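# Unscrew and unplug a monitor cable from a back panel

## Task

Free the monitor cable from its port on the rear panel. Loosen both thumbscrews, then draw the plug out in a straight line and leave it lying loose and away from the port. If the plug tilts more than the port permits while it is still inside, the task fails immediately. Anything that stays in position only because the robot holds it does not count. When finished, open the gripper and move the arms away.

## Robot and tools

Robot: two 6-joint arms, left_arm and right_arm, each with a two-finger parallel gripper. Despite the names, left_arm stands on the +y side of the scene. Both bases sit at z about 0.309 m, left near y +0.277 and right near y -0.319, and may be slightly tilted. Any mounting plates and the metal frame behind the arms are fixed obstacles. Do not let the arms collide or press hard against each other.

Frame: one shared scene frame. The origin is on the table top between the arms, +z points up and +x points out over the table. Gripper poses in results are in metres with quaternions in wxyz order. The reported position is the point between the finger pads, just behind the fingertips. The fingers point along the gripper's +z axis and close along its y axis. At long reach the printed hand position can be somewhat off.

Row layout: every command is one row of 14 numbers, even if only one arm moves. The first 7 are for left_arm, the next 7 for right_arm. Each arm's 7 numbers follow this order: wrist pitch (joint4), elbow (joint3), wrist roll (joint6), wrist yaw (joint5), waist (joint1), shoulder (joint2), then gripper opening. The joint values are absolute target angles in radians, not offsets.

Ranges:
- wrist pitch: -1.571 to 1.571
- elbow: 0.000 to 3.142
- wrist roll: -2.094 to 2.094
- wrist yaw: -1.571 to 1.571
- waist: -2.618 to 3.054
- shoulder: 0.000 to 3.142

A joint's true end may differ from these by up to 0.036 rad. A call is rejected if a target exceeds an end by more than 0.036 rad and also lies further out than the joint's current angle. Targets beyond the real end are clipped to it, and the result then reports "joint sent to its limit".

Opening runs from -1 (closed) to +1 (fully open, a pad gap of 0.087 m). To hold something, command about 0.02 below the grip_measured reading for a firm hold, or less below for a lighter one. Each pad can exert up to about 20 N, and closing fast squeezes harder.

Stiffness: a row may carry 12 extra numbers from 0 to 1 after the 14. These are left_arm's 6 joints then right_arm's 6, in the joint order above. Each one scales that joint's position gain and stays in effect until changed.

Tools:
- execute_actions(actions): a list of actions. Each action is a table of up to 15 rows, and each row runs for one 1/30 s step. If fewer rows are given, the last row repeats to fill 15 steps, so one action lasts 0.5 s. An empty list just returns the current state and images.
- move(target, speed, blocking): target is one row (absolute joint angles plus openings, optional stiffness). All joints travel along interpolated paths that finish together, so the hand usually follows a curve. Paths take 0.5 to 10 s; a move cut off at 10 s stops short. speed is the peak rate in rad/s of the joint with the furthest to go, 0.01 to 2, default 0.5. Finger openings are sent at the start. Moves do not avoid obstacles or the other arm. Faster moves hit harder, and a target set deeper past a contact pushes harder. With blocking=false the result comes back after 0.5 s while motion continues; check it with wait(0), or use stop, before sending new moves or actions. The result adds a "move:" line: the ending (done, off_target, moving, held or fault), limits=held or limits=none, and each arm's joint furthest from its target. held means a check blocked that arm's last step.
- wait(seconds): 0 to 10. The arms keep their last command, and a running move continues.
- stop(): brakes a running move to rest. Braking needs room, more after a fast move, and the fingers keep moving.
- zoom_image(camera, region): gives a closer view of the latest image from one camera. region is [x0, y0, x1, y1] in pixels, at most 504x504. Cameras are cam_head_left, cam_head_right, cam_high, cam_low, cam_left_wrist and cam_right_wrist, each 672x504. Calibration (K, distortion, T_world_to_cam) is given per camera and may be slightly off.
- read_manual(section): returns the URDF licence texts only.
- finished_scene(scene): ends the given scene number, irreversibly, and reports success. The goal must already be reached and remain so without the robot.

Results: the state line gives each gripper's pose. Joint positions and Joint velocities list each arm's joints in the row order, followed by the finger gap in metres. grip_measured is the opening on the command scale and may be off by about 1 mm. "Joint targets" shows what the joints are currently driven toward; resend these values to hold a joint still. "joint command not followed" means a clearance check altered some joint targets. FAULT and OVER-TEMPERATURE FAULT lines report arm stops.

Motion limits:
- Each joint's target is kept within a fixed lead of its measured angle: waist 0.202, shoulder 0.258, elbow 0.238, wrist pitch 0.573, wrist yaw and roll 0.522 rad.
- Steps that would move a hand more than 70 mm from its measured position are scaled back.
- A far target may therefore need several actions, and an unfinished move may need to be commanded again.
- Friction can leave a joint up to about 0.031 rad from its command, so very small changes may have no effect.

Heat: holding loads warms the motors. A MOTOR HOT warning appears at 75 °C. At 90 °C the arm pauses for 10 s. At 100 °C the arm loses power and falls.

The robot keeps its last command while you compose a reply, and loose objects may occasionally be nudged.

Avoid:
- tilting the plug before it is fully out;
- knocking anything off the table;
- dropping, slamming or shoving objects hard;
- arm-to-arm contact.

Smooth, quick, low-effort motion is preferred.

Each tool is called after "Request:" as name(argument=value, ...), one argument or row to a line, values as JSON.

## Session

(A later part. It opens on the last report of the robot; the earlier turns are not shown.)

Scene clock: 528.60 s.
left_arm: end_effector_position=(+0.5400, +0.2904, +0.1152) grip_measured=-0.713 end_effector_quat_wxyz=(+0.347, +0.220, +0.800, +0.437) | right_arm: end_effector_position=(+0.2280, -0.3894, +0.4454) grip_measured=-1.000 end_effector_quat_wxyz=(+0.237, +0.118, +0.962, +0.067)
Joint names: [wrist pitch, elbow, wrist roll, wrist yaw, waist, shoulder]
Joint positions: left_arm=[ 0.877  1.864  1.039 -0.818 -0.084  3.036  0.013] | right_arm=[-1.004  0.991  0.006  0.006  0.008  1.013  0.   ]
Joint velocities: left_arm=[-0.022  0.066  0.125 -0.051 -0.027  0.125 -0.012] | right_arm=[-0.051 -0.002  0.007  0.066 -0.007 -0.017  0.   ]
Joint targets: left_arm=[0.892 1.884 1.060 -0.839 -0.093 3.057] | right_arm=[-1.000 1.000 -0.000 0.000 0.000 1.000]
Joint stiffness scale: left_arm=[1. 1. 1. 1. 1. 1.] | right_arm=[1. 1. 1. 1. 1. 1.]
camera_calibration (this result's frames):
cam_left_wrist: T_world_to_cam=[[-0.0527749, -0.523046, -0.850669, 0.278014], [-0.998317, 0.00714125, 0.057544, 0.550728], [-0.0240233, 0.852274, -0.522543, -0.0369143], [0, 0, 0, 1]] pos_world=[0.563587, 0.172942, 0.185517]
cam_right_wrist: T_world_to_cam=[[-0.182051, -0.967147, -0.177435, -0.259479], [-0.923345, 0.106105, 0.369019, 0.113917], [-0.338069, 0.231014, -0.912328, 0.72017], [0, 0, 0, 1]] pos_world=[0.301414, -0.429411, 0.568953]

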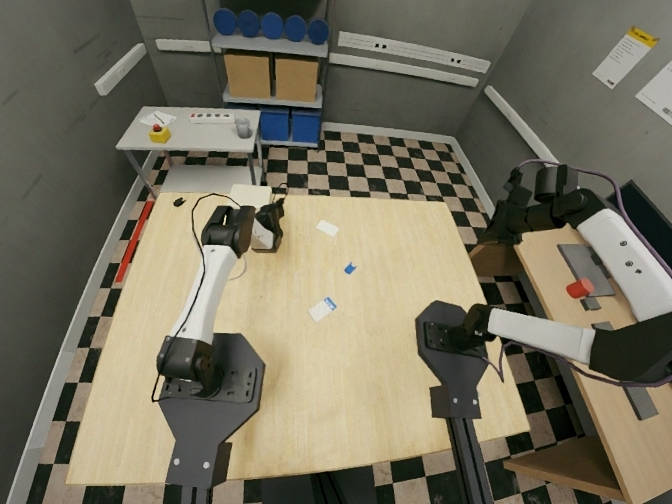

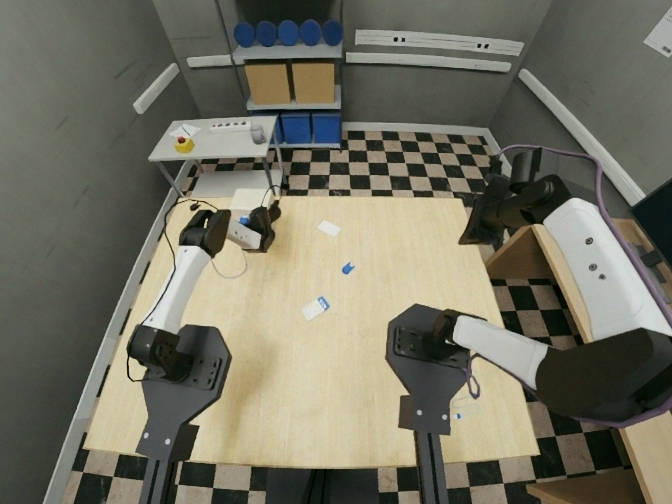

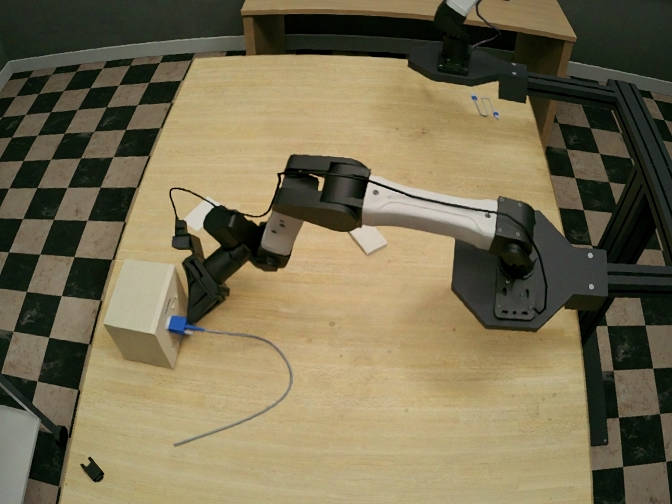

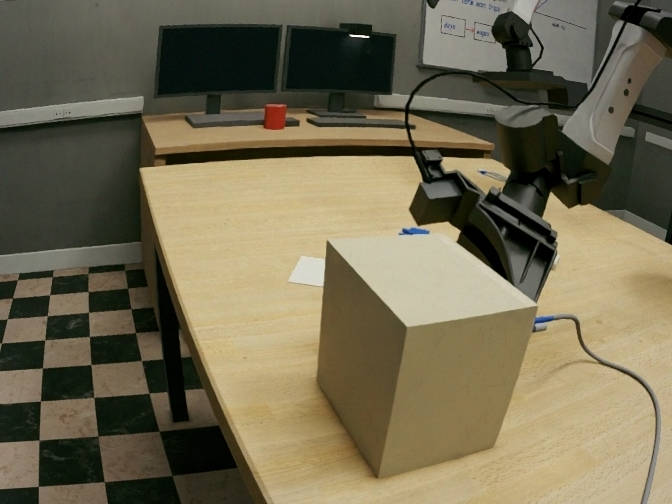

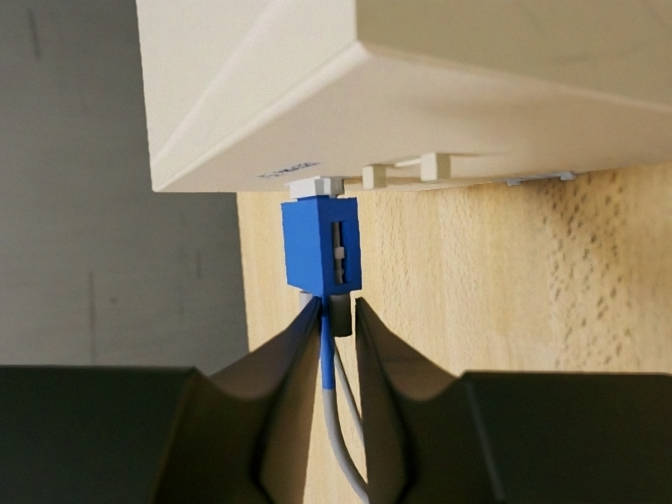

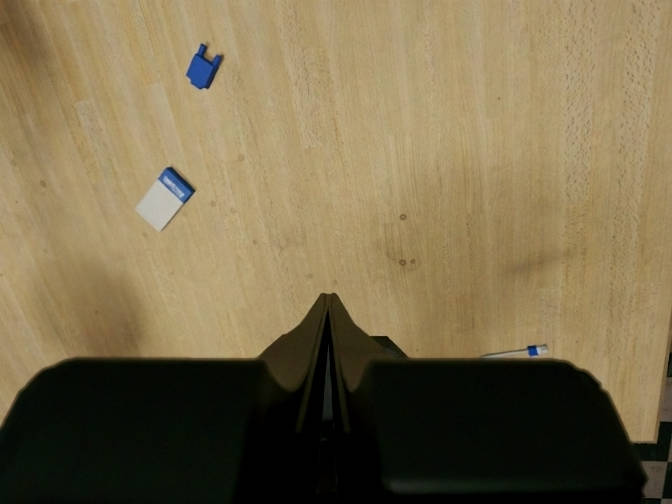

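Request:
execute_actions(
  actions=[
    [[0.889,1.873,1.055,-0.835,-0.09,3.047,-0.79,-1,1,0,0,0,1,-1],[0.889,1.873,1.055,-0.835,-0.09,3.047,-0.83,-1,1,0,0,0,1,-1],[0.889,1.873,1.055,-0.835,-0.09,3.047,-0.85,-1,1,0,0,0,1,-1],[0.889,1.873,1.055,-0.835,-0.09,3.047,-0.9,-1,1,0,0,0,1,-1],[0.769,1.853,0.912,-0.8,-0.08,3.037,-0.9,-1,1,0,0,0,1,-1],[0.769,1.799,0.912,-0.76,-0.071,2.977,-0.9,-1,1,0,0,0,1,-1],[0.769,1.799,0.912,-0.76,-0.071,2.977,-0.9,-1,1,0,0,0,1,-1],[0.769,1.799,0.912,-0.76,-0.071,2.977,-0.9,-1,1,0,0,0,1,-1],[0.769,1.799,0.912,-0.76,-0.071,2.977,-0.9,-1,1,0,0,0,1,-1],[0.769,1.799,0.912,-0.76,-0.071,2.977,-0.9,-1,1,0,0,0,1,-1],[0.769,1.799,0.912,-0.76,-0.071,2.977,-0.9,-1,1,0,0,0,1,-1],[0.691,1.76,0.814,-0.708,-0.058,2.921,-0.9,-1,1,0,0,0,1,-1]],
    [[0.691,1.76,0.814,-0.708,-0.058,2.921,-0.9,-1,1,0,0,0,1,-1],[0.691,1.76,0.814,-0.708,-0.058,2.921,-0.9,-1,1,0,0,0,1,-1],[0.621,1.726,0.726,-0.65,-0.044,2.872,-0.9,-1,1,0,0,0,1,-1],[0.621,1.726,0.726,-0.65,-0.044,2.872,-0.9,-1,1,0,0,0,1,-1],[0.621,1.726,0.726,-0.65,-0.044,2.872,-0.9,-1,1,0,0,0,1,-1],[0.621,1.726,0.726,-0.65,-0.044,2.872,-0.9,-1,1,0,0,0,1,-1],[0.621,1.726,0.726,-0.65,-0.044,2.872,-0.9,-1,1,0,0,0,1,-1],[0.621,1.726,0.726,-0.65,-0.044,2.872,-0.9,-1,1,0,0,0,1,-1],[0.558,1.702,0.647,-0.588,-0.027,2.829,-0.9,-1,1,0,0,0,1,-1]],
    [[0.496,1.685,0.57,-0.52,-0.0047,2.791,-0.9,-1,1,0,0,0,1,-1],[0.496,1.685,0.57,-0.52,-0.0047,2.791,-0.9,-1,1,0,0,0,1,-1],[0.496,1.685,0.57,-0.52,-0.0047,2.791,-0.9,-1,1,0,0,0,1,-1],[0.496,1.685,0.57,-0.52,-0.0047,2.791,-0.9,-1,1,0,0,0,1,-1],[0.496,1.685,0.57,-0.52,-0.0047,2.791,-0.9,-1,1,0,0,0,1,-1],[0.446,1.673,0.503,-0.448,0.0159,2.758,-0.9,-1,1,0,0,0,1,-1],[0.446,1.673,0.503,-0.448,0.0159,2.758,-0.9,-1,1,0,0,0,1,-1],[0.446,1.673,0.503,-0.448,0.0159,2.758,-0.9,-1,1,0,0,0,1,-1],[0.446,1.673,0.503,-0.448,0.0159,2.758,-0.9,-1,1,0,0,0,1,-1],[0.446,1.673,0.503,-0.448,0.0159,2.758,-0.9,-1,1,0,0,0,1,-1],[0.402,1.665,0.443,-0.375,0.038,2.729,-0.9,-1,1,0,0,0,1,-1]],
    [[0.36,1.669,0.387,-0.3,0.0615,2.706,-0.9,-1,1,0,0,0,1,-1],[0.36,1.669,0.387,-0.3,0.0615,2.706,-0.9,-1,1,0,0,0,1,-1],[0.36,1.669,0.387,-0.3,0.0615,2.706,-0.9,-1,1,0,0,0,1,-1],[0.36,1.669,0.387,-0.3,0.0615,2.706,-0.9,-1,1,0,0,0,1,-1],[0.36,1.669,0.387,-0.3,0.0615,2.706,-0.9,-1,1,0,0,0,1,-1],[0.329,1.678,0.348,-0.24,0.0863,2.689,-0.9,-1,1,0,0,0,1,-1],[0.329,1.678,0.348,-0.24,0.0863,2.689,-0.9,-1,1,0,0,0,1,-1],[0.329,1.678,0.348,-0.24,0.0863,2.689,-0.9,-1,1,0,0,0,1,-1],[0.329,1.678,0.348,-0.24,0.0863,2.689,-0.9,-1,1,0,0,0,1,-1],[0.329,1.678,0.348,-0.24,0.0863,2.689,-0.9,-1,1,0,0,0,1,-1],[0.329,1.678,0.348,-0.24,0.0863,2.689,-0.9,-1,1,0,0,0,1,-1],[0.329,1.678,0.348,-0.24,0.0863,2.689,-0.9,-1,1,0,0,0,1,-1],[0.349,1.685,0.36,-0.258,0.078,2.699,-0.78,-1,1,0,0,0,1,-1]],
    [[0.412,1.693,0.44,-0.372,0.044,2.732,-0.77,-1,1,0,0,0,1,-1],[0.412,1.693,0.44,-0.372,0.044,2.732,-0.77,-1,1,0,0,0,1,-1],[0.412,1.693,0.44,-0.372,0.044,2.732,-0.77,-1,1,0,0,0,1,-1],[0.412,1.693,0.44,-0.372,0.044,2.732,-0.77,-1,1,0,0,0,1,-1],[0.412,1.693,0.44,-0.372,0.044,2.732,-0.77,-1,1,0,0,0,1,-1],[0.459,1.702,0.5,-0.445,0.02,2.753,-0.76,-1,1,0,0,0,1,-1],[0.459,1.702,0.5,-0.445,0.02,2.753,-0.76,-1,1,0,0,0,1,-1],[0.459,1.702,0.5,-0.445,0.02,2.753,-0.76,-1,1,0,0,0,1,-1],[0.459,1.702,0.5,-0.445,0.02,2.753,-0.76,-1,1,0,0,0,1,-1],[0.459,1.702,0.5,-0.445,0.02,2.753,-0.76,-1,1,0,0,0,1,-1],[0.51,1.709,0.564,-0.52,-0.004,2.78,-0.75,-1,1,0,0,0,1,-1]],
    [[0.564,1.722,0.633,-0.585,-0.025,2.812,-0.74,-1,1,0,0,0,1,-1],[0.564,1.722,0.633,-0.585,-0.025,2.812,-0.74,-1,1,0,0,0,1,-1],[0.564,1.722,0.633,-0.585,-0.025,2.812,-0.74,-1,1,0,0,0,1,-1],[0.564,1.722,0.633,-0.585,-0.025,2.812,-0.74,-1,1,0,0,0,1,-1],[0.564,1.722,0.633,-0.585,-0.025,2.812,-0.74,-1,1,0,0,0,1,-1],[0.623,1.738,0.71,-0.645,-0.042,2.85,-0.72,-1,1,0,0,0,1,-1],[0.623,1.738,0.71,-0.645,-0.042,2.85,-0.72,-1,1,0,0,0,1,-1],[0.623,1.738,0.71,-0.645,-0.042,2.85,-0.72,-1,1,0,0,0,1,-1],[0.623,1.738,0.71,-0.645,-0.042,2.85,-0.72,-1,1,0,0,0,1,-1],[0.623,1.738,0.71,-0.645,-0.042,2.85,-0.72,-1,1,0,0,0,1,-1],[0.689,1.763,0.795,-0.705,-0.059,2.894,-0.7,-1,1,0,0,0,1,-1]],
    [[0.762,1.796,0.889,-0.76,-0.0736,2.947,-0.7,-1,1,0,0,0,1,-1],[0.762,1.796,0.889,-0.76,-0.0736,2.947,-0.7,-1,1,0,0,0,1,-1],[0.762,1.796,0.889,-0.76,-0.0736,2.947,-0.7,-1,1,0,0,0,1,-1],[0.762,1.796,0.889,-0.76,-0.0736,2.947,-0.7,-1,1,0,0,0,1,-1],[0.762,1.796,0.889,-0.76,-0.0736,2.947,-0.7,-1,1,0,0,0,1,-1],[0.842,1.836,0.995,-0.812,-0.084,3.004,-0.7,-1,1,0,0,0,1,-1],[0.842,1.836,0.995,-0.812,-0.084,3.004,-0.7,-1,1,0,0,0,1,-1],[0.842,1.836,0.995,-0.812,-0.084,3.004,-0.7,-1,1,0,0,0,1,-1],[0.842,1.836,0.995,-0.812,-0.084,3.004,-0.7,-1,1,0,0,0,1,-1],[0.842,1.836,0.995,-0.812,-0.084,3.004,-0.7,-1,1,0,0,0,1,-1],[0.929,1.868,1.11,-0.855,-0.09,3.047,-0.7,-1,1,0,0,0,1,-1],[0.929,1.868,1.11,-0.855,-0.09,3.047,-0.7,-1,1,0,0,0,1,-1],[0.929,1.884,1.11,-0.855,-0.093,3.062,-0.7,-1,1,0,0,0,1,-1],[0.929,1.884,1.11,-0.855,-0.093,3.062,-0.7,-1,1,0,0,0,1,-1],[0.892,1.884,1.06,-0.839,-0.093,3.057,-0.72,-1,1,0,0,0,1,-1]],
  ],
)

Request:
zoom_image(
  camera="cam_left_wrist",
  region=[260, 170, 420, 350],
)

Scene clock: 535.80 s.
left_arm: end_effector_position=(+0.5399, +0.2904, +0.1151) grip_measured=-0.713 end_effector_quat_wxyz=(+0.347, +0.220, +0.800, +0.437) | right_arm: end_effector_position=(+0.2280, -0.3894, +0.4454) grip_measured=-1.000 end_effector_quat_wxyz=(+0.237, +0.118, +0.962, +0.067)
Joint names: [wrist pitch, elbow, wrist roll, wrist yaw, waist, shoulder]
Joint positions: left_arm=[ 0.876  1.864  1.039 -0.818 -0.084  3.036  0.013] | right_arm=[-1.004  0.991  0.006  0.006  0.008  1.013  0.   ]
Joint velocities: left_arm=[ 0.022  0.051  0.11  -0.037 -0.042  0.125 -0.011] | right_arm=[ 0.037 -0.012 -0.022  0.051 -0.007 -0.012  0.   ]
Joint targets: left_arm=[0.892 1.884 1.060 -0.839 -0.093 3.057] | right_arm=[-1.000 1.000 -0.000 -0.000 -0.000 1.000]
Joint stiffness scale: left_arm=[1. 1. 1. 1. 1. 1.] | right_arm=[1. 1. 1. 1. 1. 1.]
camera_calibration (this result's frames):
cam_left_wrist: T_world_to_cam=[[-0.0533794, -0.522736, -0.850822, 0.278232], [-0.998282, 0.00733815, 0.0581224, 0.550557], [-0.0241392, 0.852463, -0.52223, -0.0369679], [0, 0, 0, 1]] pos_world=[0.563571, 0.172915, 0.18542]
cam_right_wrist: T_world_to_cam=[[-0.182051, -0.967147, -0.177435, -0.259479], [-0.923345, 0.106105, 0.369019, 0.113917], [-0.338069, 0.231014, -0.912328, 0.72017], [0, 0, 0, 1]] pos_world=[0.301414, -0.429411, 0.568953]

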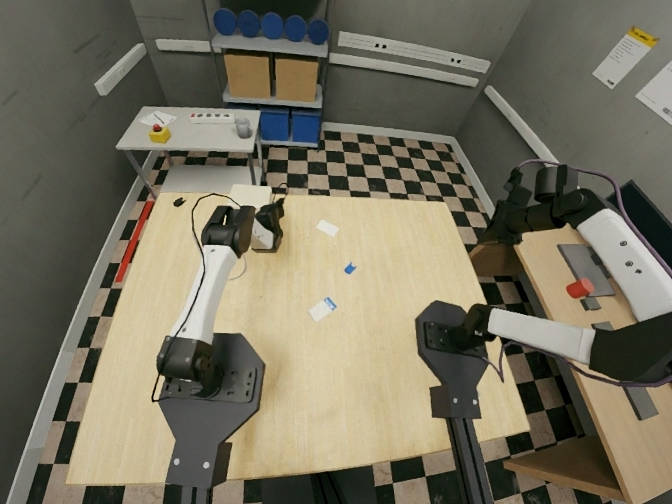

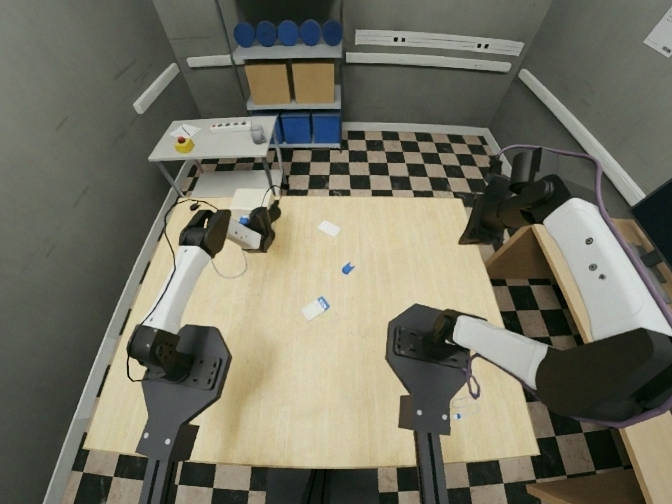

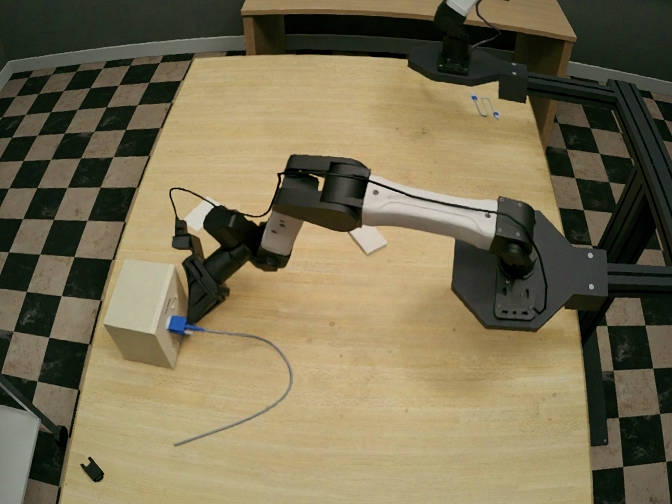

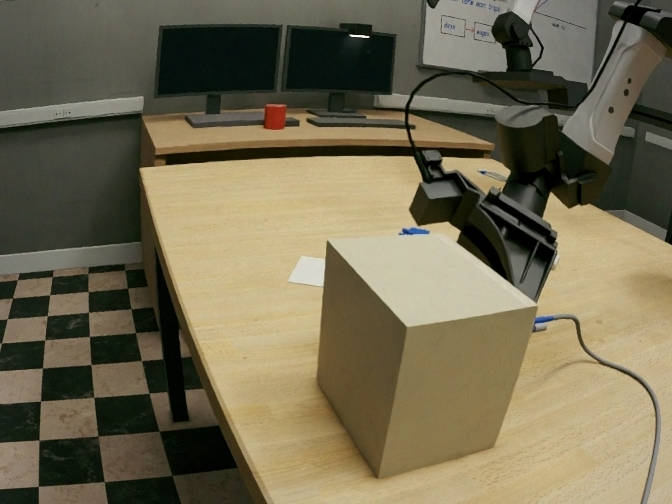

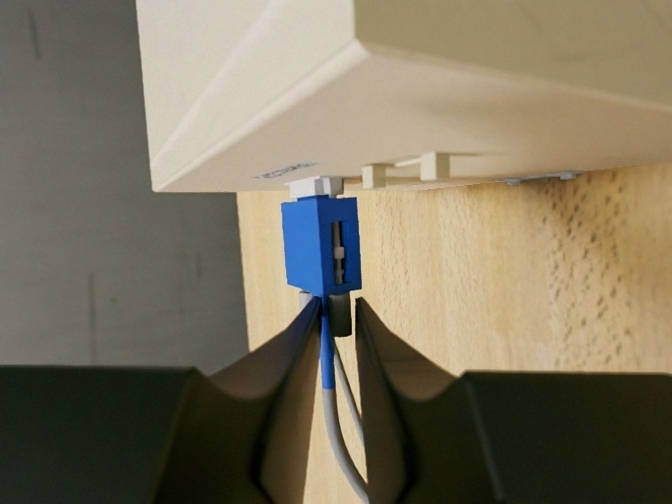

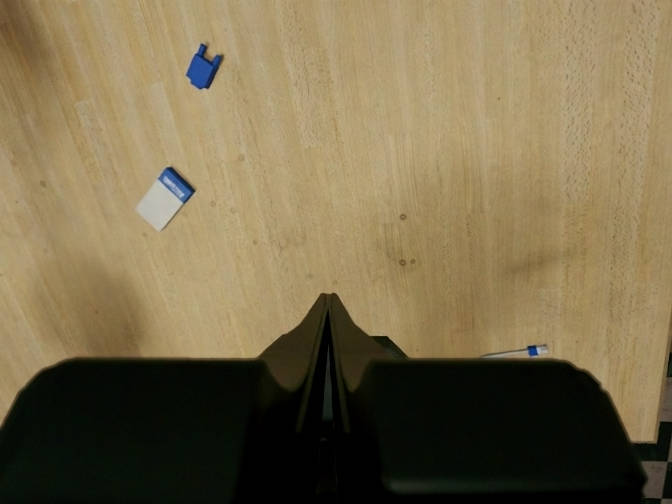

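Region (260, 170, 420, 350) of cam_left_wrist's 672x504 image, scaled by 2.800, with more detail than that image has.

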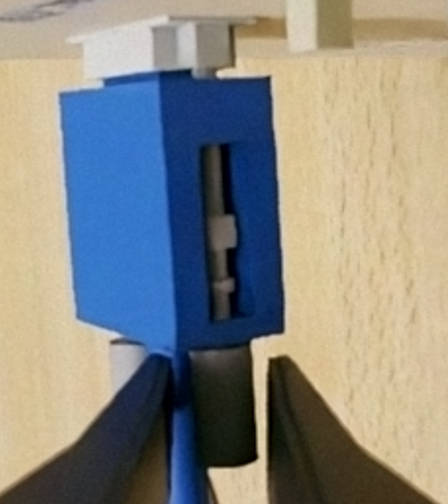

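Request:
execute_actions(
  actions=[
    [[0.889,1.873,1.055,-0.835,-0.09,3.047,-0.79,-1,1,0,0,0,1,-1],[0.889,1.873,1.055,-0.835,-0.09,3.047,-0.83,-1,1,0,0,0,1,-1],[0.889,1.873,1.055,-0.835,-0.09,3.047,-0.85,-1,1,0,0,0,1,-1],[0.889,1.873,1.055,-0.835,-0.09,3.047,-0.9,-1,1,0,0,0,1,-1],[0.769,1.853,0.912,-0.8,-0.08,3.037,-0.9,-1,1,0,0,0,1,-1],[0.769,1.799,0.912,-0.76,-0.071,2.977,-0.9,-1,1,0,0,0,1,-1],[0.769,1.799,0.912,-0.76,-0.071,2.977,-0.9,-1,1,0,0,0,1,-1],[0.769,1.799,0.912,-0.76,-0.071,2.977,-0.9,-1,1,0,0,0,1,-1],[0.769,1.799,0.912,-0.76,-0.071,2.977,-0.9,-1,1,0,0,0,1,-1],[0.769,1.799,0.912,-0.76,-0.071,2.977,-0.9,-1,1,0,0,0,1,-1],[0.769,1.799,0.912,-0.76,-0.071,2.977,-0.9,-1,1,0,0,0,1,-1],[0.691,1.76,0.814,-0.708,-0.058,2.921,-0.9,-1,1,0,0,0,1,-1]],
    [[0.691,1.76,0.814,-0.708,-0.058,2.921,-0.9,-1,1,0,0,0,1,-1],[0.691,1.76,0.814,-0.708,-0.058,2.921,-0.9,-1,1,0,0,0,1,-1],[0.621,1.726,0.726,-0.65,-0.044,2.872,-0.9,-1,1,0,0,0,1,-1],[0.621,1.726,0.726,-0.65,-0.044,2.872,-0.9,-1,1,0,0,0,1,-1],[0.621,1.726,0.726,-0.65,-0.044,2.872,-0.9,-1,1,0,0,0,1,-1],[0.621,1.726,0.726,-0.65,-0.044,2.872,-0.9,-1,1,0,0,0,1,-1],[0.621,1.726,0.726,-0.65,-0.044,2.872,-0.9,-1,1,0,0,0,1,-1],[0.621,1.726,0.726,-0.65,-0.044,2.872,-0.9,-1,1,0,0,0,1,-1],[0.558,1.702,0.647,-0.588,-0.027,2.829,-0.9,-1,1,0,0,0,1,-1]],
    [[0.496,1.685,0.57,-0.52,-0.0047,2.791,-0.9,-1,1,0,0,0,1,-1],[0.496,1.685,0.57,-0.52,-0.0047,2.791,-0.9,-1,1,0,0,0,1,-1],[0.496,1.685,0.57,-0.52,-0.0047,2.791,-0.9,-1,1,0,0,0,1,-1],[0.496,1.685,0.57,-0.52,-0.0047,2.791,-0.9,-1,1,0,0,0,1,-1],[0.496,1.685,0.57,-0.52,-0.0047,2.791,-0.9,-1,1,0,0,0,1,-1],[0.446,1.673,0.503,-0.448,0.0159,2.758,-0.9,-1,1,0,0,0,1,-1],[0.446,1.673,0.503,-0.448,0.0159,2.758,-0.9,-1,1,0,0,0,1,-1],[0.446,1.673,0.503,-0.448,0.0159,2.758,-0.9,-1,1,0,0,0,1,-1],[0.446,1.673,0.503,-0.448,0.0159,2.758,-0.9,-1,1,0,0,0,1,-1],[0.446,1.673,0.503,-0.448,0.0159,2.758,-0.9,-1,1,0,0,0,1,-1],[0.402,1.665,0.443,-0.375,0.038,2.729,-0.9,-1,1,0,0,0,1,-1]],
    [[0.36,1.669,0.387,-0.3,0.0615,2.706,-0.9,-1,1,0,0,0,1,-1],[0.36,1.669,0.387,-0.3,0.0615,2.706,-0.9,-1,1,0,0,0,1,-1],[0.36,1.669,0.387,-0.3,0.0615,2.706,-0.9,-1,1,0,0,0,1,-1],[0.36,1.669,0.387,-0.3,0.0615,2.706,-0.9,-1,1,0,0,0,1,-1],[0.36,1.669,0.387,-0.3,0.0615,2.706,-0.9,-1,1,0,0,0,1,-1],[0.329,1.678,0.348,-0.24,0.0863,2.689,-0.9,-1,1,0,0,0,1,-1],[0.329,1.678,0.348,-0.24,0.0863,2.689,-0.9,-1,1,0,0,0,1,-1],[0.329,1.678,0.348,-0.24,0.0863,2.689,-0.9,-1,1,0,0,0,1,-1],[0.329,1.678,0.348,-0.24,0.0863,2.689,-0.9,-1,1,0,0,0,1,-1],[0.329,1.678,0.348,-0.24,0.0863,2.689,-0.9,-1,1,0,0,0,1,-1],[0.329,1.678,0.348,-0.24,0.0863,2.689,-0.9,-1,1,0,0,0,1,-1],[0.329,1.678,0.348,-0.24,0.0863,2.689,-0.9,-1,1,0,0,0,1,-1],[0.349,1.685,0.36,-0.258,0.078,2.699,-0.78,-1,1,0,0,0,1,-1]],
    [[0.412,1.693,0.44,-0.372,0.044,2.732,-0.77,-1,1,0,0,0,1,-1],[0.412,1.693,0.44,-0.372,0.044,2.732,-0.77,-1,1,0,0,0,1,-1],[0.412,1.693,0.44,-0.372,0.044,2.732,-0.77,-1,1,0,0,0,1,-1],[0.412,1.693,0.44,-0.372,0.044,2.732,-0.77,-1,1,0,0,0,1,-1],[0.412,1.693,0.44,-0.372,0.044,2.732,-0.77,-1,1,0,0,0,1,-1],[0.459,1.702,0.5,-0.445,0.02,2.753,-0.76,-1,1,0,0,0,1,-1],[0.459,1.702,0.5,-0.445,0.02,2.753,-0.76,-1,1,0,0,0,1,-1],[0.459,1.702,0.5,-0.445,0.02,2.753,-0.76,-1,1,0,0,0,1,-1],[0.459,1.702,0.5,-0.445,0.02,2.753,-0.76,-1,1,0,0,0,1,-1],[0.459,1.702,0.5,-0.445,0.02,2.753,-0.76,-1,1,0,0,0,1,-1],[0.51,1.709,0.564,-0.52,-0.004,2.78,-0.75,-1,1,0,0,0,1,-1]],
    [[0.564,1.722,0.633,-0.585,-0.025,2.812,-0.74,-1,1,0,0,0,1,-1],[0.564,1.722,0.633,-0.585,-0.025,2.812,-0.74,-1,1,0,0,0,1,-1],[0.564,1.722,0.633,-0.585,-0.025,2.812,-0.74,-1,1,0,0,0,1,-1],[0.564,1.722,0.633,-0.585,-0.025,2.812,-0.74,-1,1,0,0,0,1,-1],[0.564,1.722,0.633,-0.585,-0.025,2.812,-0.74,-1,1,0,0,0,1,-1],[0.623,1.738,0.71,-0.645,-0.042,2.85,-0.72,-1,1,0,0,0,1,-1],[0.623,1.738,0.71,-0.645,-0.042,2.85,-0.72,-1,1,0,0,0,1,-1],[0.623,1.738,0.71,-0.645,-0.042,2.85,-0.72,-1,1,0,0,0,1,-1],[0.623,1.738,0.71,-0.645,-0.042,2.85,-0.72,-1,1,0,0,0,1,-1],[0.623,1.738,0.71,-0.645,-0.042,2.85,-0.72,-1,1,0,0,0,1,-1],[0.689,1.763,0.795,-0.705,-0.059,2.894,-0.7,-1,1,0,0,0,1,-1]],
    [[0.762,1.796,0.889,-0.76,-0.0736,2.947,-0.7,-1,1,0,0,0,1,-1],[0.762,1.796,0.889,-0.76,-0.0736,2.947,-0.7,-1,1,0,0,0,1,-1],[0.762,1.796,0.889,-0.76,-0.0736,2.947,-0.7,-1,1,0,0,0,1,-1],[0.762,1.796,0.889,-0.76,-0.0736,2.947,-0.7,-1,1,0,0,0,1,-1],[0.762,1.796,0.889,-0.76,-0.0736,2.947,-0.7,-1,1,0,0,0,1,-1],[0.842,1.836,0.995,-0.812,-0.084,3.004,-0.7,-1,1,0,0,0,1,-1],[0.842,1.836,0.995,-0.812,-0.084,3.004,-0.7,-1,1,0,0,0,1,-1],[0.842,1.836,0.995,-0.812,-0.084,3.004,-0.7,-1,1,0,0,0,1,-1],[0.842,1.836,0.995,-0.812,-0.084,3.004,-0.7,-1,1,0,0,0,1,-1],[0.842,1.836,0.995,-0.812,-0.084,3.004,-0.7,-1,1,0,0,0,1,-1],[0.929,1.868,1.11,-0.855,-0.09,3.047,-0.7,-1,1,0,0,0,1,-1],[0.929,1.868,1.11,-0.855,-0.09,3.047,-0.7,-1,1,0,0,0,1,-1],[0.929,1.884,1.11,-0.855,-0.093,3.062,-0.7,-1,1,0,0,0,1,-1],[0.929,1.884,1.11,-0.855,-0.093,3.062,-0.7,-1,1,0,0,0,1,-1],[0.892,1.884,1.06,-0.839,-0.093,3.057,-0.72,-1,1,0,0,0,1,-1]],
  ],
)

Request:
zoom_image(
  camera="cam_left_wrist",
  region=[260, 170, 420, 350],
)

Scene clock: 542.23 s.
left_arm: end_effector_position=(+0.5397, +0.2905, +0.1150) grip_measured=-0.713 end_effector_quat_wxyz=(+0.347, +0.220, +0.800, +0.437) | right_arm: end_effector_position=(+0.2280, -0.3894, +0.4454) grip_measured=-1.000 end_effector_quat_wxyz=(+0.237, +0.118, +0.962, +0.067)
Joint names: [wrist pitch, elbow, wrist roll, wrist yaw, waist, shoulder]
Joint positions: left_arm=[ 0.876  1.863  1.039 -0.819 -0.084  3.036  0.013] | right_arm=[-1.004  0.991  0.006  0.006  0.008  1.013  0.   ]
Joint velocities: left_arm=[ 0.051  0.076  0.037 -0.007 -0.032  0.125 -0.014] | right_arm=[ 0.022  0.002 -0.022  0.022  0.012 -0.007  0.   ]
Joint targets: left_arm=[0.892 1.884 1.060 -0.839 -0.093 3.057] | right_arm=[-1.000 1.000 -0.000 0.000 -0.000 1.000]
Joint stiffness scale: left_arm=[1. 1. 1. 1. 1. 1.] | right_arm=[1. 1. 1. 1. 1. 1.]
camera_calibration (this result's frames):
cam_left_wrist: T_world_to_cam=[[-0.0539382, -0.522512, -0.850924, 0.278363], [-0.998238, 0.00711966, 0.0589042, 0.550325], [-0.0247199, 0.852602, -0.521975, -0.0368423], [0, 0, 0, 1]] pos_world=[0.563459, 0.172942, 0.185219]
cam_right_wrist: T_world_to_cam=[[-0.182051, -0.967147, -0.177435, -0.259479], [-0.923345, 0.106105, 0.369019, 0.113917], [-0.338069, 0.231014, -0.912328, 0.72017], [0, 0, 0, 1]] pos_world=[0.301414, -0.429411, 0.568953]

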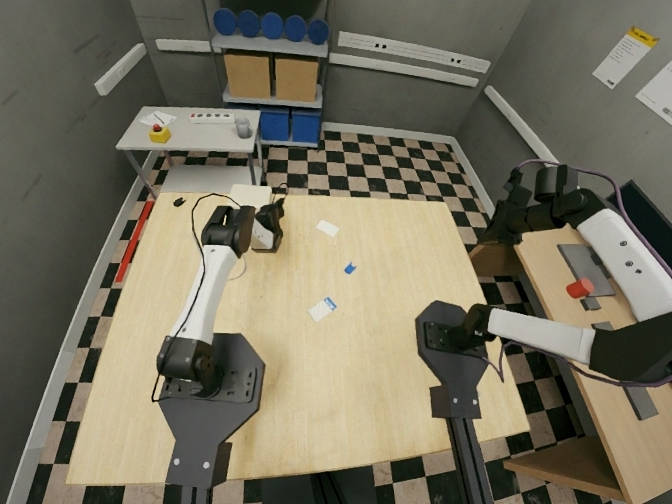

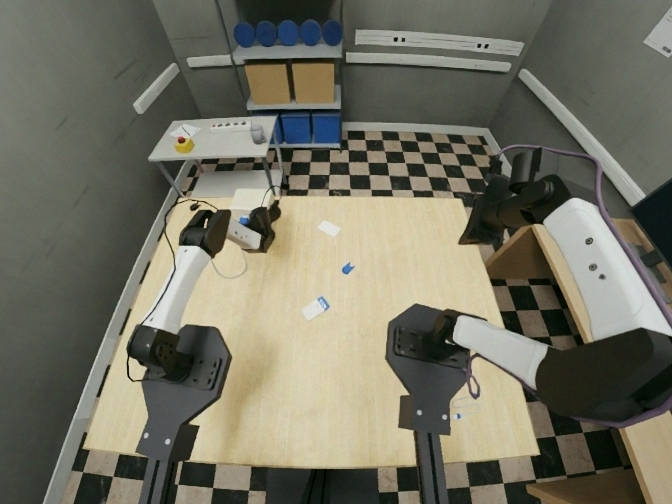

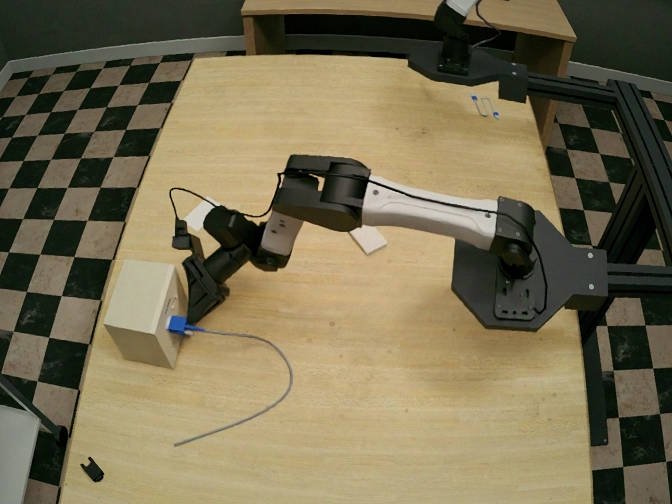

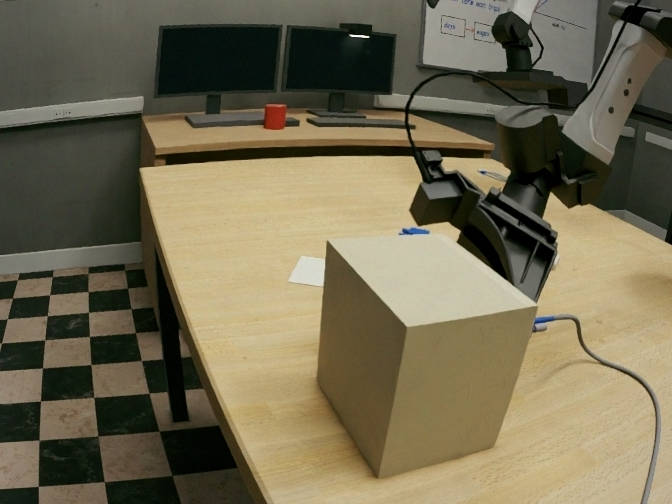

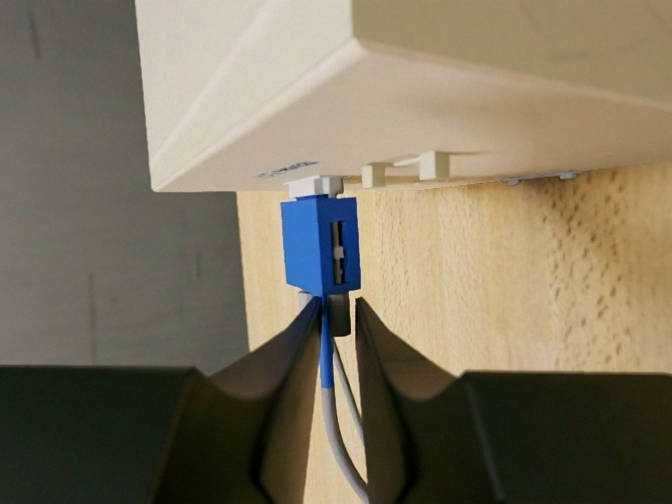

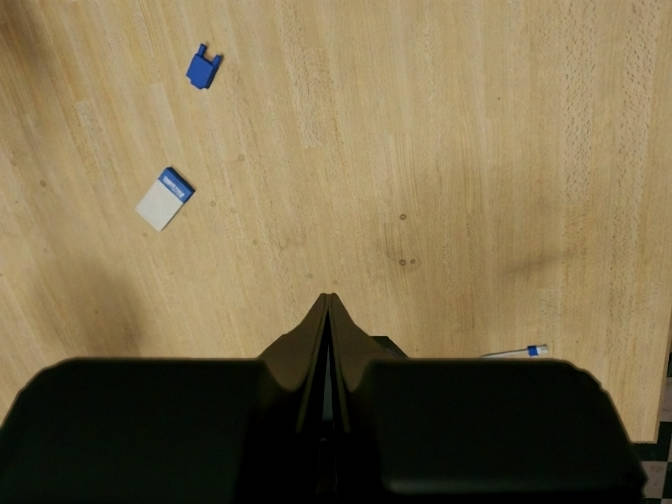

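Region (260, 170, 420, 350) of cam_left_wrist's 672x504 image, scaled by 2.800, with more detail than that image has.

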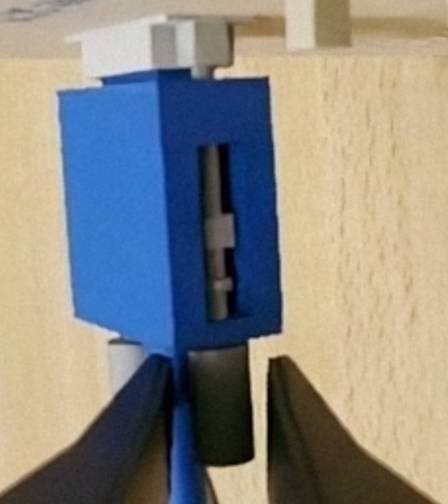

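Request:
execute_actions(
  actions=[
    [[0.889,1.873,1.055,-0.835,-0.09,3.047,-0.79,-1,1,0,0,0,1,-1],[0.889,1.873,1.055,-0.835,-0.09,3.047,-0.83,-1,1,0,0,0,1,-1],[0.889,1.873,1.055,-0.835,-0.09,3.047,-0.85,-1,1,0,0,0,1,-1],[0.889,1.873,1.055,-0.835,-0.09,3.047,-0.9,-1,1,0,0,0,1,-1],[0.769,1.853,0.912,-0.8,-0.08,3.037,-0.9,-1,1,0,0,0,1,-1],[0.769,1.799,0.912,-0.76,-0.071,2.977,-0.9,-1,1,0,0,0,1,-1],[0.769,1.799,0.912,-0.76,-0.071,2.977,-0.9,-1,1,0,0,0,1,-1],[0.769,1.799,0.912,-0.76,-0.071,2.977,-0.9,-1,1,0,0,0,1,-1],[0.769,1.799,0.912,-0.76,-0.071,2.977,-0.9,-1,1,0,0,0,1,-1],[0.769,1.799,0.912,-0.76,-0.071,2.977,-0.9,-1,1,0,0,0,1,-1],[0.769,1.799,0.912,-0.76,-0.071,2.977,-0.9,-1,1,0,0,0,1,-1],[0.691,1.76,0.814,-0.708,-0.058,2.921,-0.9,-1,1,0,0,0,1,-1]],
    [[0.691,1.76,0.814,-0.708,-0.058,2.921,-0.9,-1,1,0,0,0,1,-1],[0.691,1.76,0.814,-0.708,-0.058,2.921,-0.9,-1,1,0,0,0,1,-1],[0.621,1.726,0.726,-0.65,-0.044,2.872,-0.9,-1,1,0,0,0,1,-1],[0.621,1.726,0.726,-0.65,-0.044,2.872,-0.9,-1,1,0,0,0,1,-1],[0.621,1.726,0.726,-0.65,-0.044,2.872,-0.9,-1,1,0,0,0,1,-1],[0.621,1.726,0.726,-0.65,-0.044,2.872,-0.9,-1,1,0,0,0,1,-1],[0.621,1.726,0.726,-0.65,-0.044,2.872,-0.9,-1,1,0,0,0,1,-1],[0.621,1.726,0.726,-0.65,-0.044,2.872,-0.9,-1,1,0,0,0,1,-1],[0.558,1.702,0.647,-0.588,-0.027,2.829,-0.9,-1,1,0,0,0,1,-1]],
    [[0.496,1.685,0.57,-0.52,-0.0047,2.791,-0.9,-1,1,0,0,0,1,-1],[0.496,1.685,0.57,-0.52,-0.0047,2.791,-0.9,-1,1,0,0,0,1,-1],[0.496,1.685,0.57,-0.52,-0.0047,2.791,-0.9,-1,1,0,0,0,1,-1],[0.496,1.685,0.57,-0.52,-0.0047,2.791,-0.9,-1,1,0,0,0,1,-1],[0.496,1.685,0.57,-0.52,-0.0047,2.791,-0.9,-1,1,0,0,0,1,-1],[0.446,1.673,0.503,-0.448,0.0159,2.758,-0.9,-1,1,0,0,0,1,-1],[0.446,1.673,0.503,-0.448,0.0159,2.758,-0.9,-1,1,0,0,0,1,-1],[0.446,1.673,0.503,-0.448,0.0159,2.758,-0.9,-1,1,0,0,0,1,-1],[0.446,1.673,0.503,-0.448,0.0159,2.758,-0.9,-1,1,0,0,0,1,-1],[0.446,1.673,0.503,-0.448,0.0159,2.758,-0.9,-1,1,0,0,0,1,-1],[0.402,1.665,0.443,-0.375,0.038,2.729,-0.9,-1,1,0,0,0,1,-1]],
    [[0.36,1.669,0.387,-0.3,0.0615,2.706,-0.9,-1,1,0,0,0,1,-1],[0.36,1.669,0.387,-0.3,0.0615,2.706,-0.9,-1,1,0,0,0,1,-1],[0.36,1.669,0.387,-0.3,0.0615,2.706,-0.9,-1,1,0,0,0,1,-1],[0.36,1.669,0.387,-0.3,0.0615,2.706,-0.9,-1,1,0,0,0,1,-1],[0.36,1.669,0.387,-0.3,0.0615,2.706,-0.9,-1,1,0,0,0,1,-1],[0.329,1.678,0.348,-0.24,0.0863,2.689,-0.9,-1,1,0,0,0,1,-1],[0.329,1.678,0.348,-0.24,0.0863,2.689,-0.9,-1,1,0,0,0,1,-1],[0.329,1.678,0.348,-0.24,0.0863,2.689,-0.9,-1,1,0,0,0,1,-1],[0.329,1.678,0.348,-0.24,0.0863,2.689,-0.9,-1,1,0,0,0,1,-1],[0.329,1.678,0.348,-0.24,0.0863,2.689,-0.9,-1,1,0,0,0,1,-1],[0.329,1.678,0.348,-0.24,0.0863,2.689,-0.9,-1,1,0,0,0,1,-1],[0.329,1.678,0.348,-0.24,0.0863,2.689,-0.9,-1,1,0,0,0,1,-1],[0.349,1.685,0.36,-0.258,0.078,2.699,-0.78,-1,1,0,0,0,1,-1]],
    [[0.412,1.693,0.44,-0.372,0.044,2.732,-0.77,-1,1,0,0,0,1,-1],[0.412,1.693,0.44,-0.372,0.044,2.732,-0.77,-1,1,0,0,0,1,-1],[0.412,1.693,0.44,-0.372,0.044,2.732,-0.77,-1,1,0,0,0,1,-1],[0.412,1.693,0.44,-0.372,0.044,2.732,-0.77,-1,1,0,0,0,1,-1],[0.412,1.693,0.44,-0.372,0.044,2.732,-0.77,-1,1,0,0,0,1,-1],[0.459,1.702,0.5,-0.445,0.02,2.753,-0.76,-1,1,0,0,0,1,-1],[0.459,1.702,0.5,-0.445,0.02,2.753,-0.76,-1,1,0,0,0,1,-1],[0.459,1.702,0.5,-0.445,0.02,2.753,-0.76,-1,1,0,0,0,1,-1],[0.459,1.702,0.5,-0.445,0.02,2.753,-0.76,-1,1,0,0,0,1,-1],[0.459,1.702,0.5,-0.445,0.02,2.753,-0.76,-1,1,0,0,0,1,-1],[0.51,1.709,0.564,-0.52,-0.004,2.78,-0.75,-1,1,0,0,0,1,-1]],
    [[0.564,1.722,0.633,-0.585,-0.025,2.812,-0.74,-1,1,0,0,0,1,-1],[0.564,1.722,0.633,-0.585,-0.025,2.812,-0.74,-1,1,0,0,0,1,-1],[0.564,1.722,0.633,-0.585,-0.025,2.812,-0.74,-1,1,0,0,0,1,-1],[0.564,1.722,0.633,-0.585,-0.025,2.812,-0.74,-1,1,0,0,0,1,-1],[0.564,1.722,0.633,-0.585,-0.025,2.812,-0.74,-1,1,0,0,0,1,-1],[0.623,1.738,0.71,-0.645,-0.042,2.85,-0.72,-1,1,0,0,0,1,-1],[0.623,1.738,0.71,-0.645,-0.042,2.85,-0.72,-1,1,0,0,0,1,-1],[0.623,1.738,0.71,-0.645,-0.042,2.85,-0.72,-1,1,0,0,0,1,-1],[0.623,1.738,0.71,-0.645,-0.042,2.85,-0.72,-1,1,0,0,0,1,-1],[0.623,1.738,0.71,-0.645,-0.042,2.85,-0.72,-1,1,0,0,0,1,-1],[0.689,1.763,0.795,-0.705,-0.059,2.894,-0.7,-1,1,0,0,0,1,-1]],
    [[0.762,1.796,0.889,-0.76,-0.0736,2.947,-0.7,-1,1,0,0,0,1,-1],[0.762,1.796,0.889,-0.76,-0.0736,2.947,-0.7,-1,1,0,0,0,1,-1],[0.762,1.796,0.889,-0.76,-0.0736,2.947,-0.7,-1,1,0,0,0,1,-1],[0.762,1.796,0.889,-0.76,-0.0736,2.947,-0.7,-1,1,0,0,0,1,-1],[0.762,1.796,0.889,-0.76,-0.0736,2.947,-0.7,-1,1,0,0,0,1,-1],[0.842,1.836,0.995,-0.812,-0.084,3.004,-0.7,-1,1,0,0,0,1,-1],[0.842,1.836,0.995,-0.812,-0.084,3.004,-0.7,-1,1,0,0,0,1,-1],[0.842,1.836,0.995,-0.812,-0.084,3.004,-0.7,-1,1,0,0,0,1,-1],[0.842,1.836,0.995,-0.812,-0.084,3.004,-0.7,-1,1,0,0,0,1,-1],[0.842,1.836,0.995,-0.812,-0.084,3.004,-0.7,-1,1,0,0,0,1,-1],[0.929,1.868,1.11,-0.855,-0.09,3.047,-0.7,-1,1,0,0,0,1,-1],[0.929,1.868,1.11,-0.855,-0.09,3.047,-0.7,-1,1,0,0,0,1,-1],[0.929,1.884,1.11,-0.855,-0.093,3.062,-0.7,-1,1,0,0,0,1,-1],[0.929,1.884,1.11,-0.855,-0.093,3.062,-0.7,-1,1,0,0,0,1,-1],[0.892,1.884,1.06,-0.839,-0.093,3.057,-0.72,-1,1,0,0,0,1,-1]],
  ],
)

Request:
zoom_image(
  camera="cam_left_wrist",
  region=[260, 170, 420, 350],
)

Scene clock: 548.70 s.
left_arm: end_effector_position=(+0.5396, +0.2906, +0.1147) grip_measured=-0.713 end_effector_quat_wxyz=(+0.346, +0.221, +0.800, +0.437) | right_arm: end_effector_position=(+0.2280, -0.3894, +0.4454) grip_measured=-1.000 end_effector_quat_wxyz=(+0.237, +0.118, +0.962, +0.067)
Joint names: [wrist pitch, elbow, wrist roll, wrist yaw, waist, shoulder]
Joint positions: left_arm=[ 0.876  1.863  1.039 -0.818 -0.084  3.037  0.013] | right_arm=[-1.004  0.991  0.006  0.006  0.008  1.013  0.   ]
Joint velocities: left_arm=[ 0.051  0.076  0.139 -0.051 -0.022  0.134 -0.014] | right_arm=[-0.081 -0.012 -0.007  0.007  0.017  0.012  0.   ]
Joint targets: left_arm=[0.892 1.884 1.060 -0.839 -0.093 3.057] | right_arm=[-1.000 1.000 0.000 -0.000 0.000 1.000]
Joint stiffness scale: left_arm=[1. 1. 1. 1. 1. 1.] | right_arm=[1. 1. 1. 1. 1. 1.]
camera_calibration (this result's frames):
cam_left_wrist: T_world_to_cam=[[-0.0543978, -0.522735, -0.850758, 0.278447], [-0.998206, 0.00711545, 0.0594537, 0.550148], [-0.025025, 0.852465, -0.522184, -0.0369111], [0, 0, 0, 1]] pos_world=[0.563384, 0.173105, 0.184908]
cam_right_wrist: T_world_to_cam=[[-0.182051, -0.967147, -0.177435, -0.259479], [-0.923345, 0.106105, 0.369019, 0.113917], [-0.338069, 0.231014, -0.912328, 0.72017], [0, 0, 0, 1]] pos_world=[0.301414, -0.429411, 0.568953]

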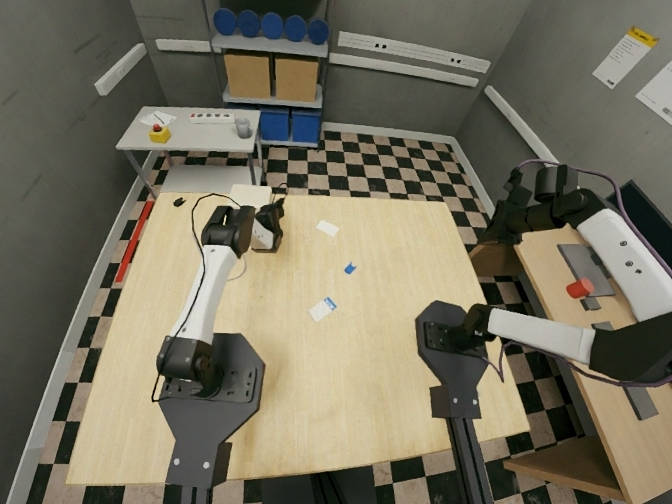

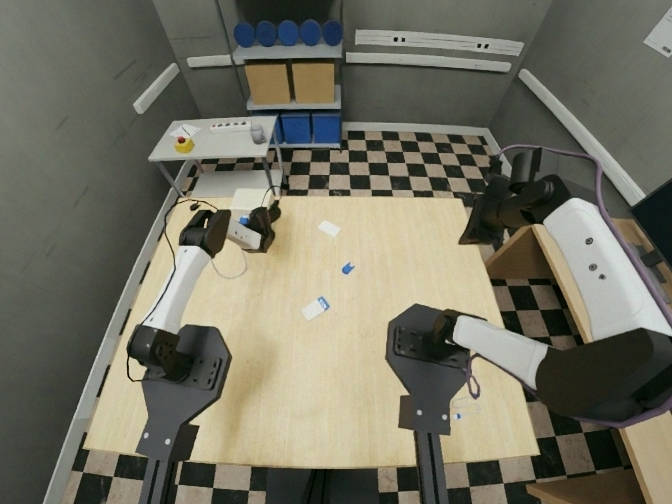

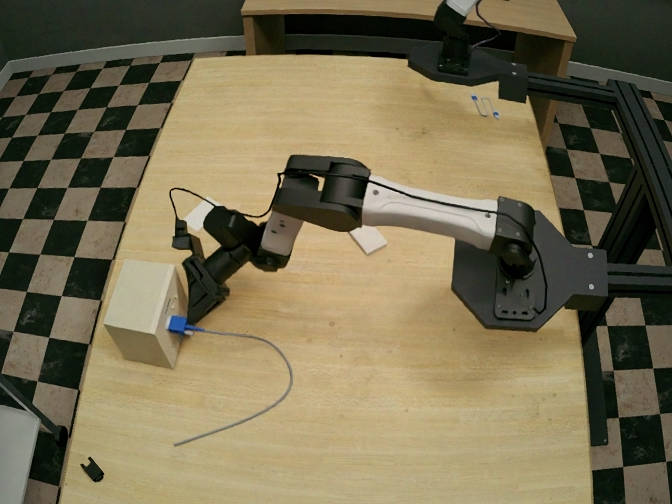

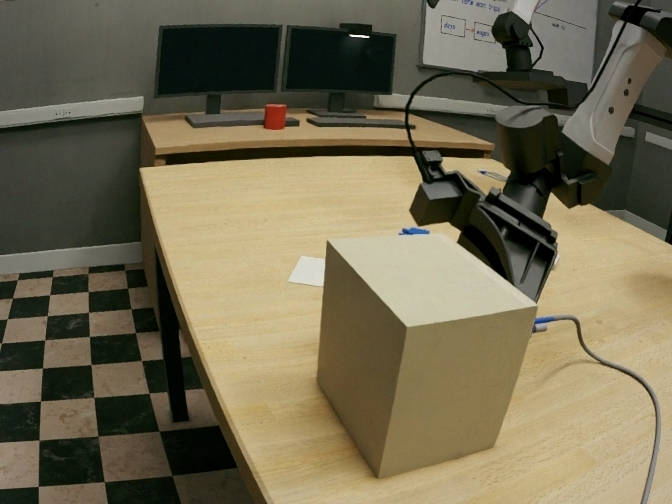

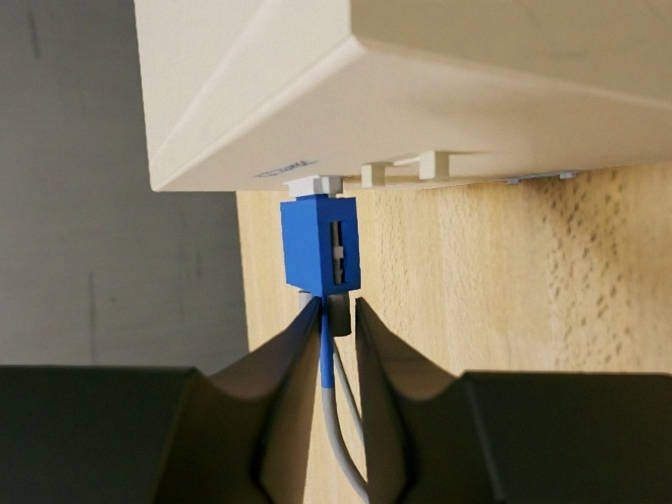

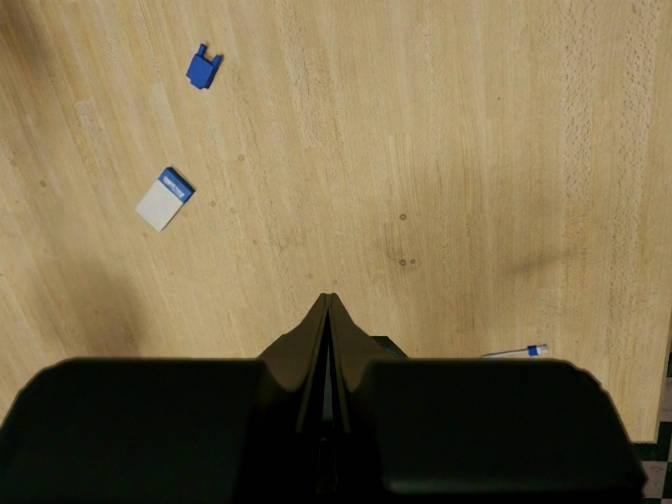

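Region (260, 170, 420, 350) of cam_left_wrist's 672x504 image, scaled by 2.800, with more detail than that image has.

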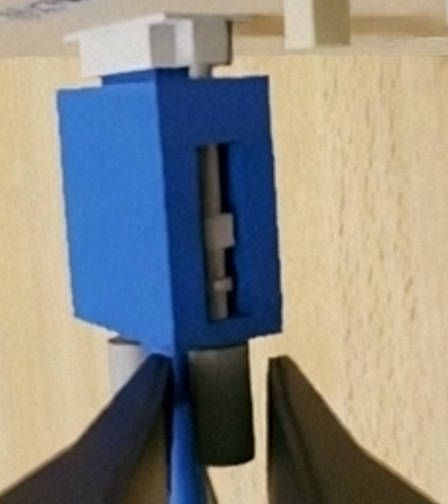

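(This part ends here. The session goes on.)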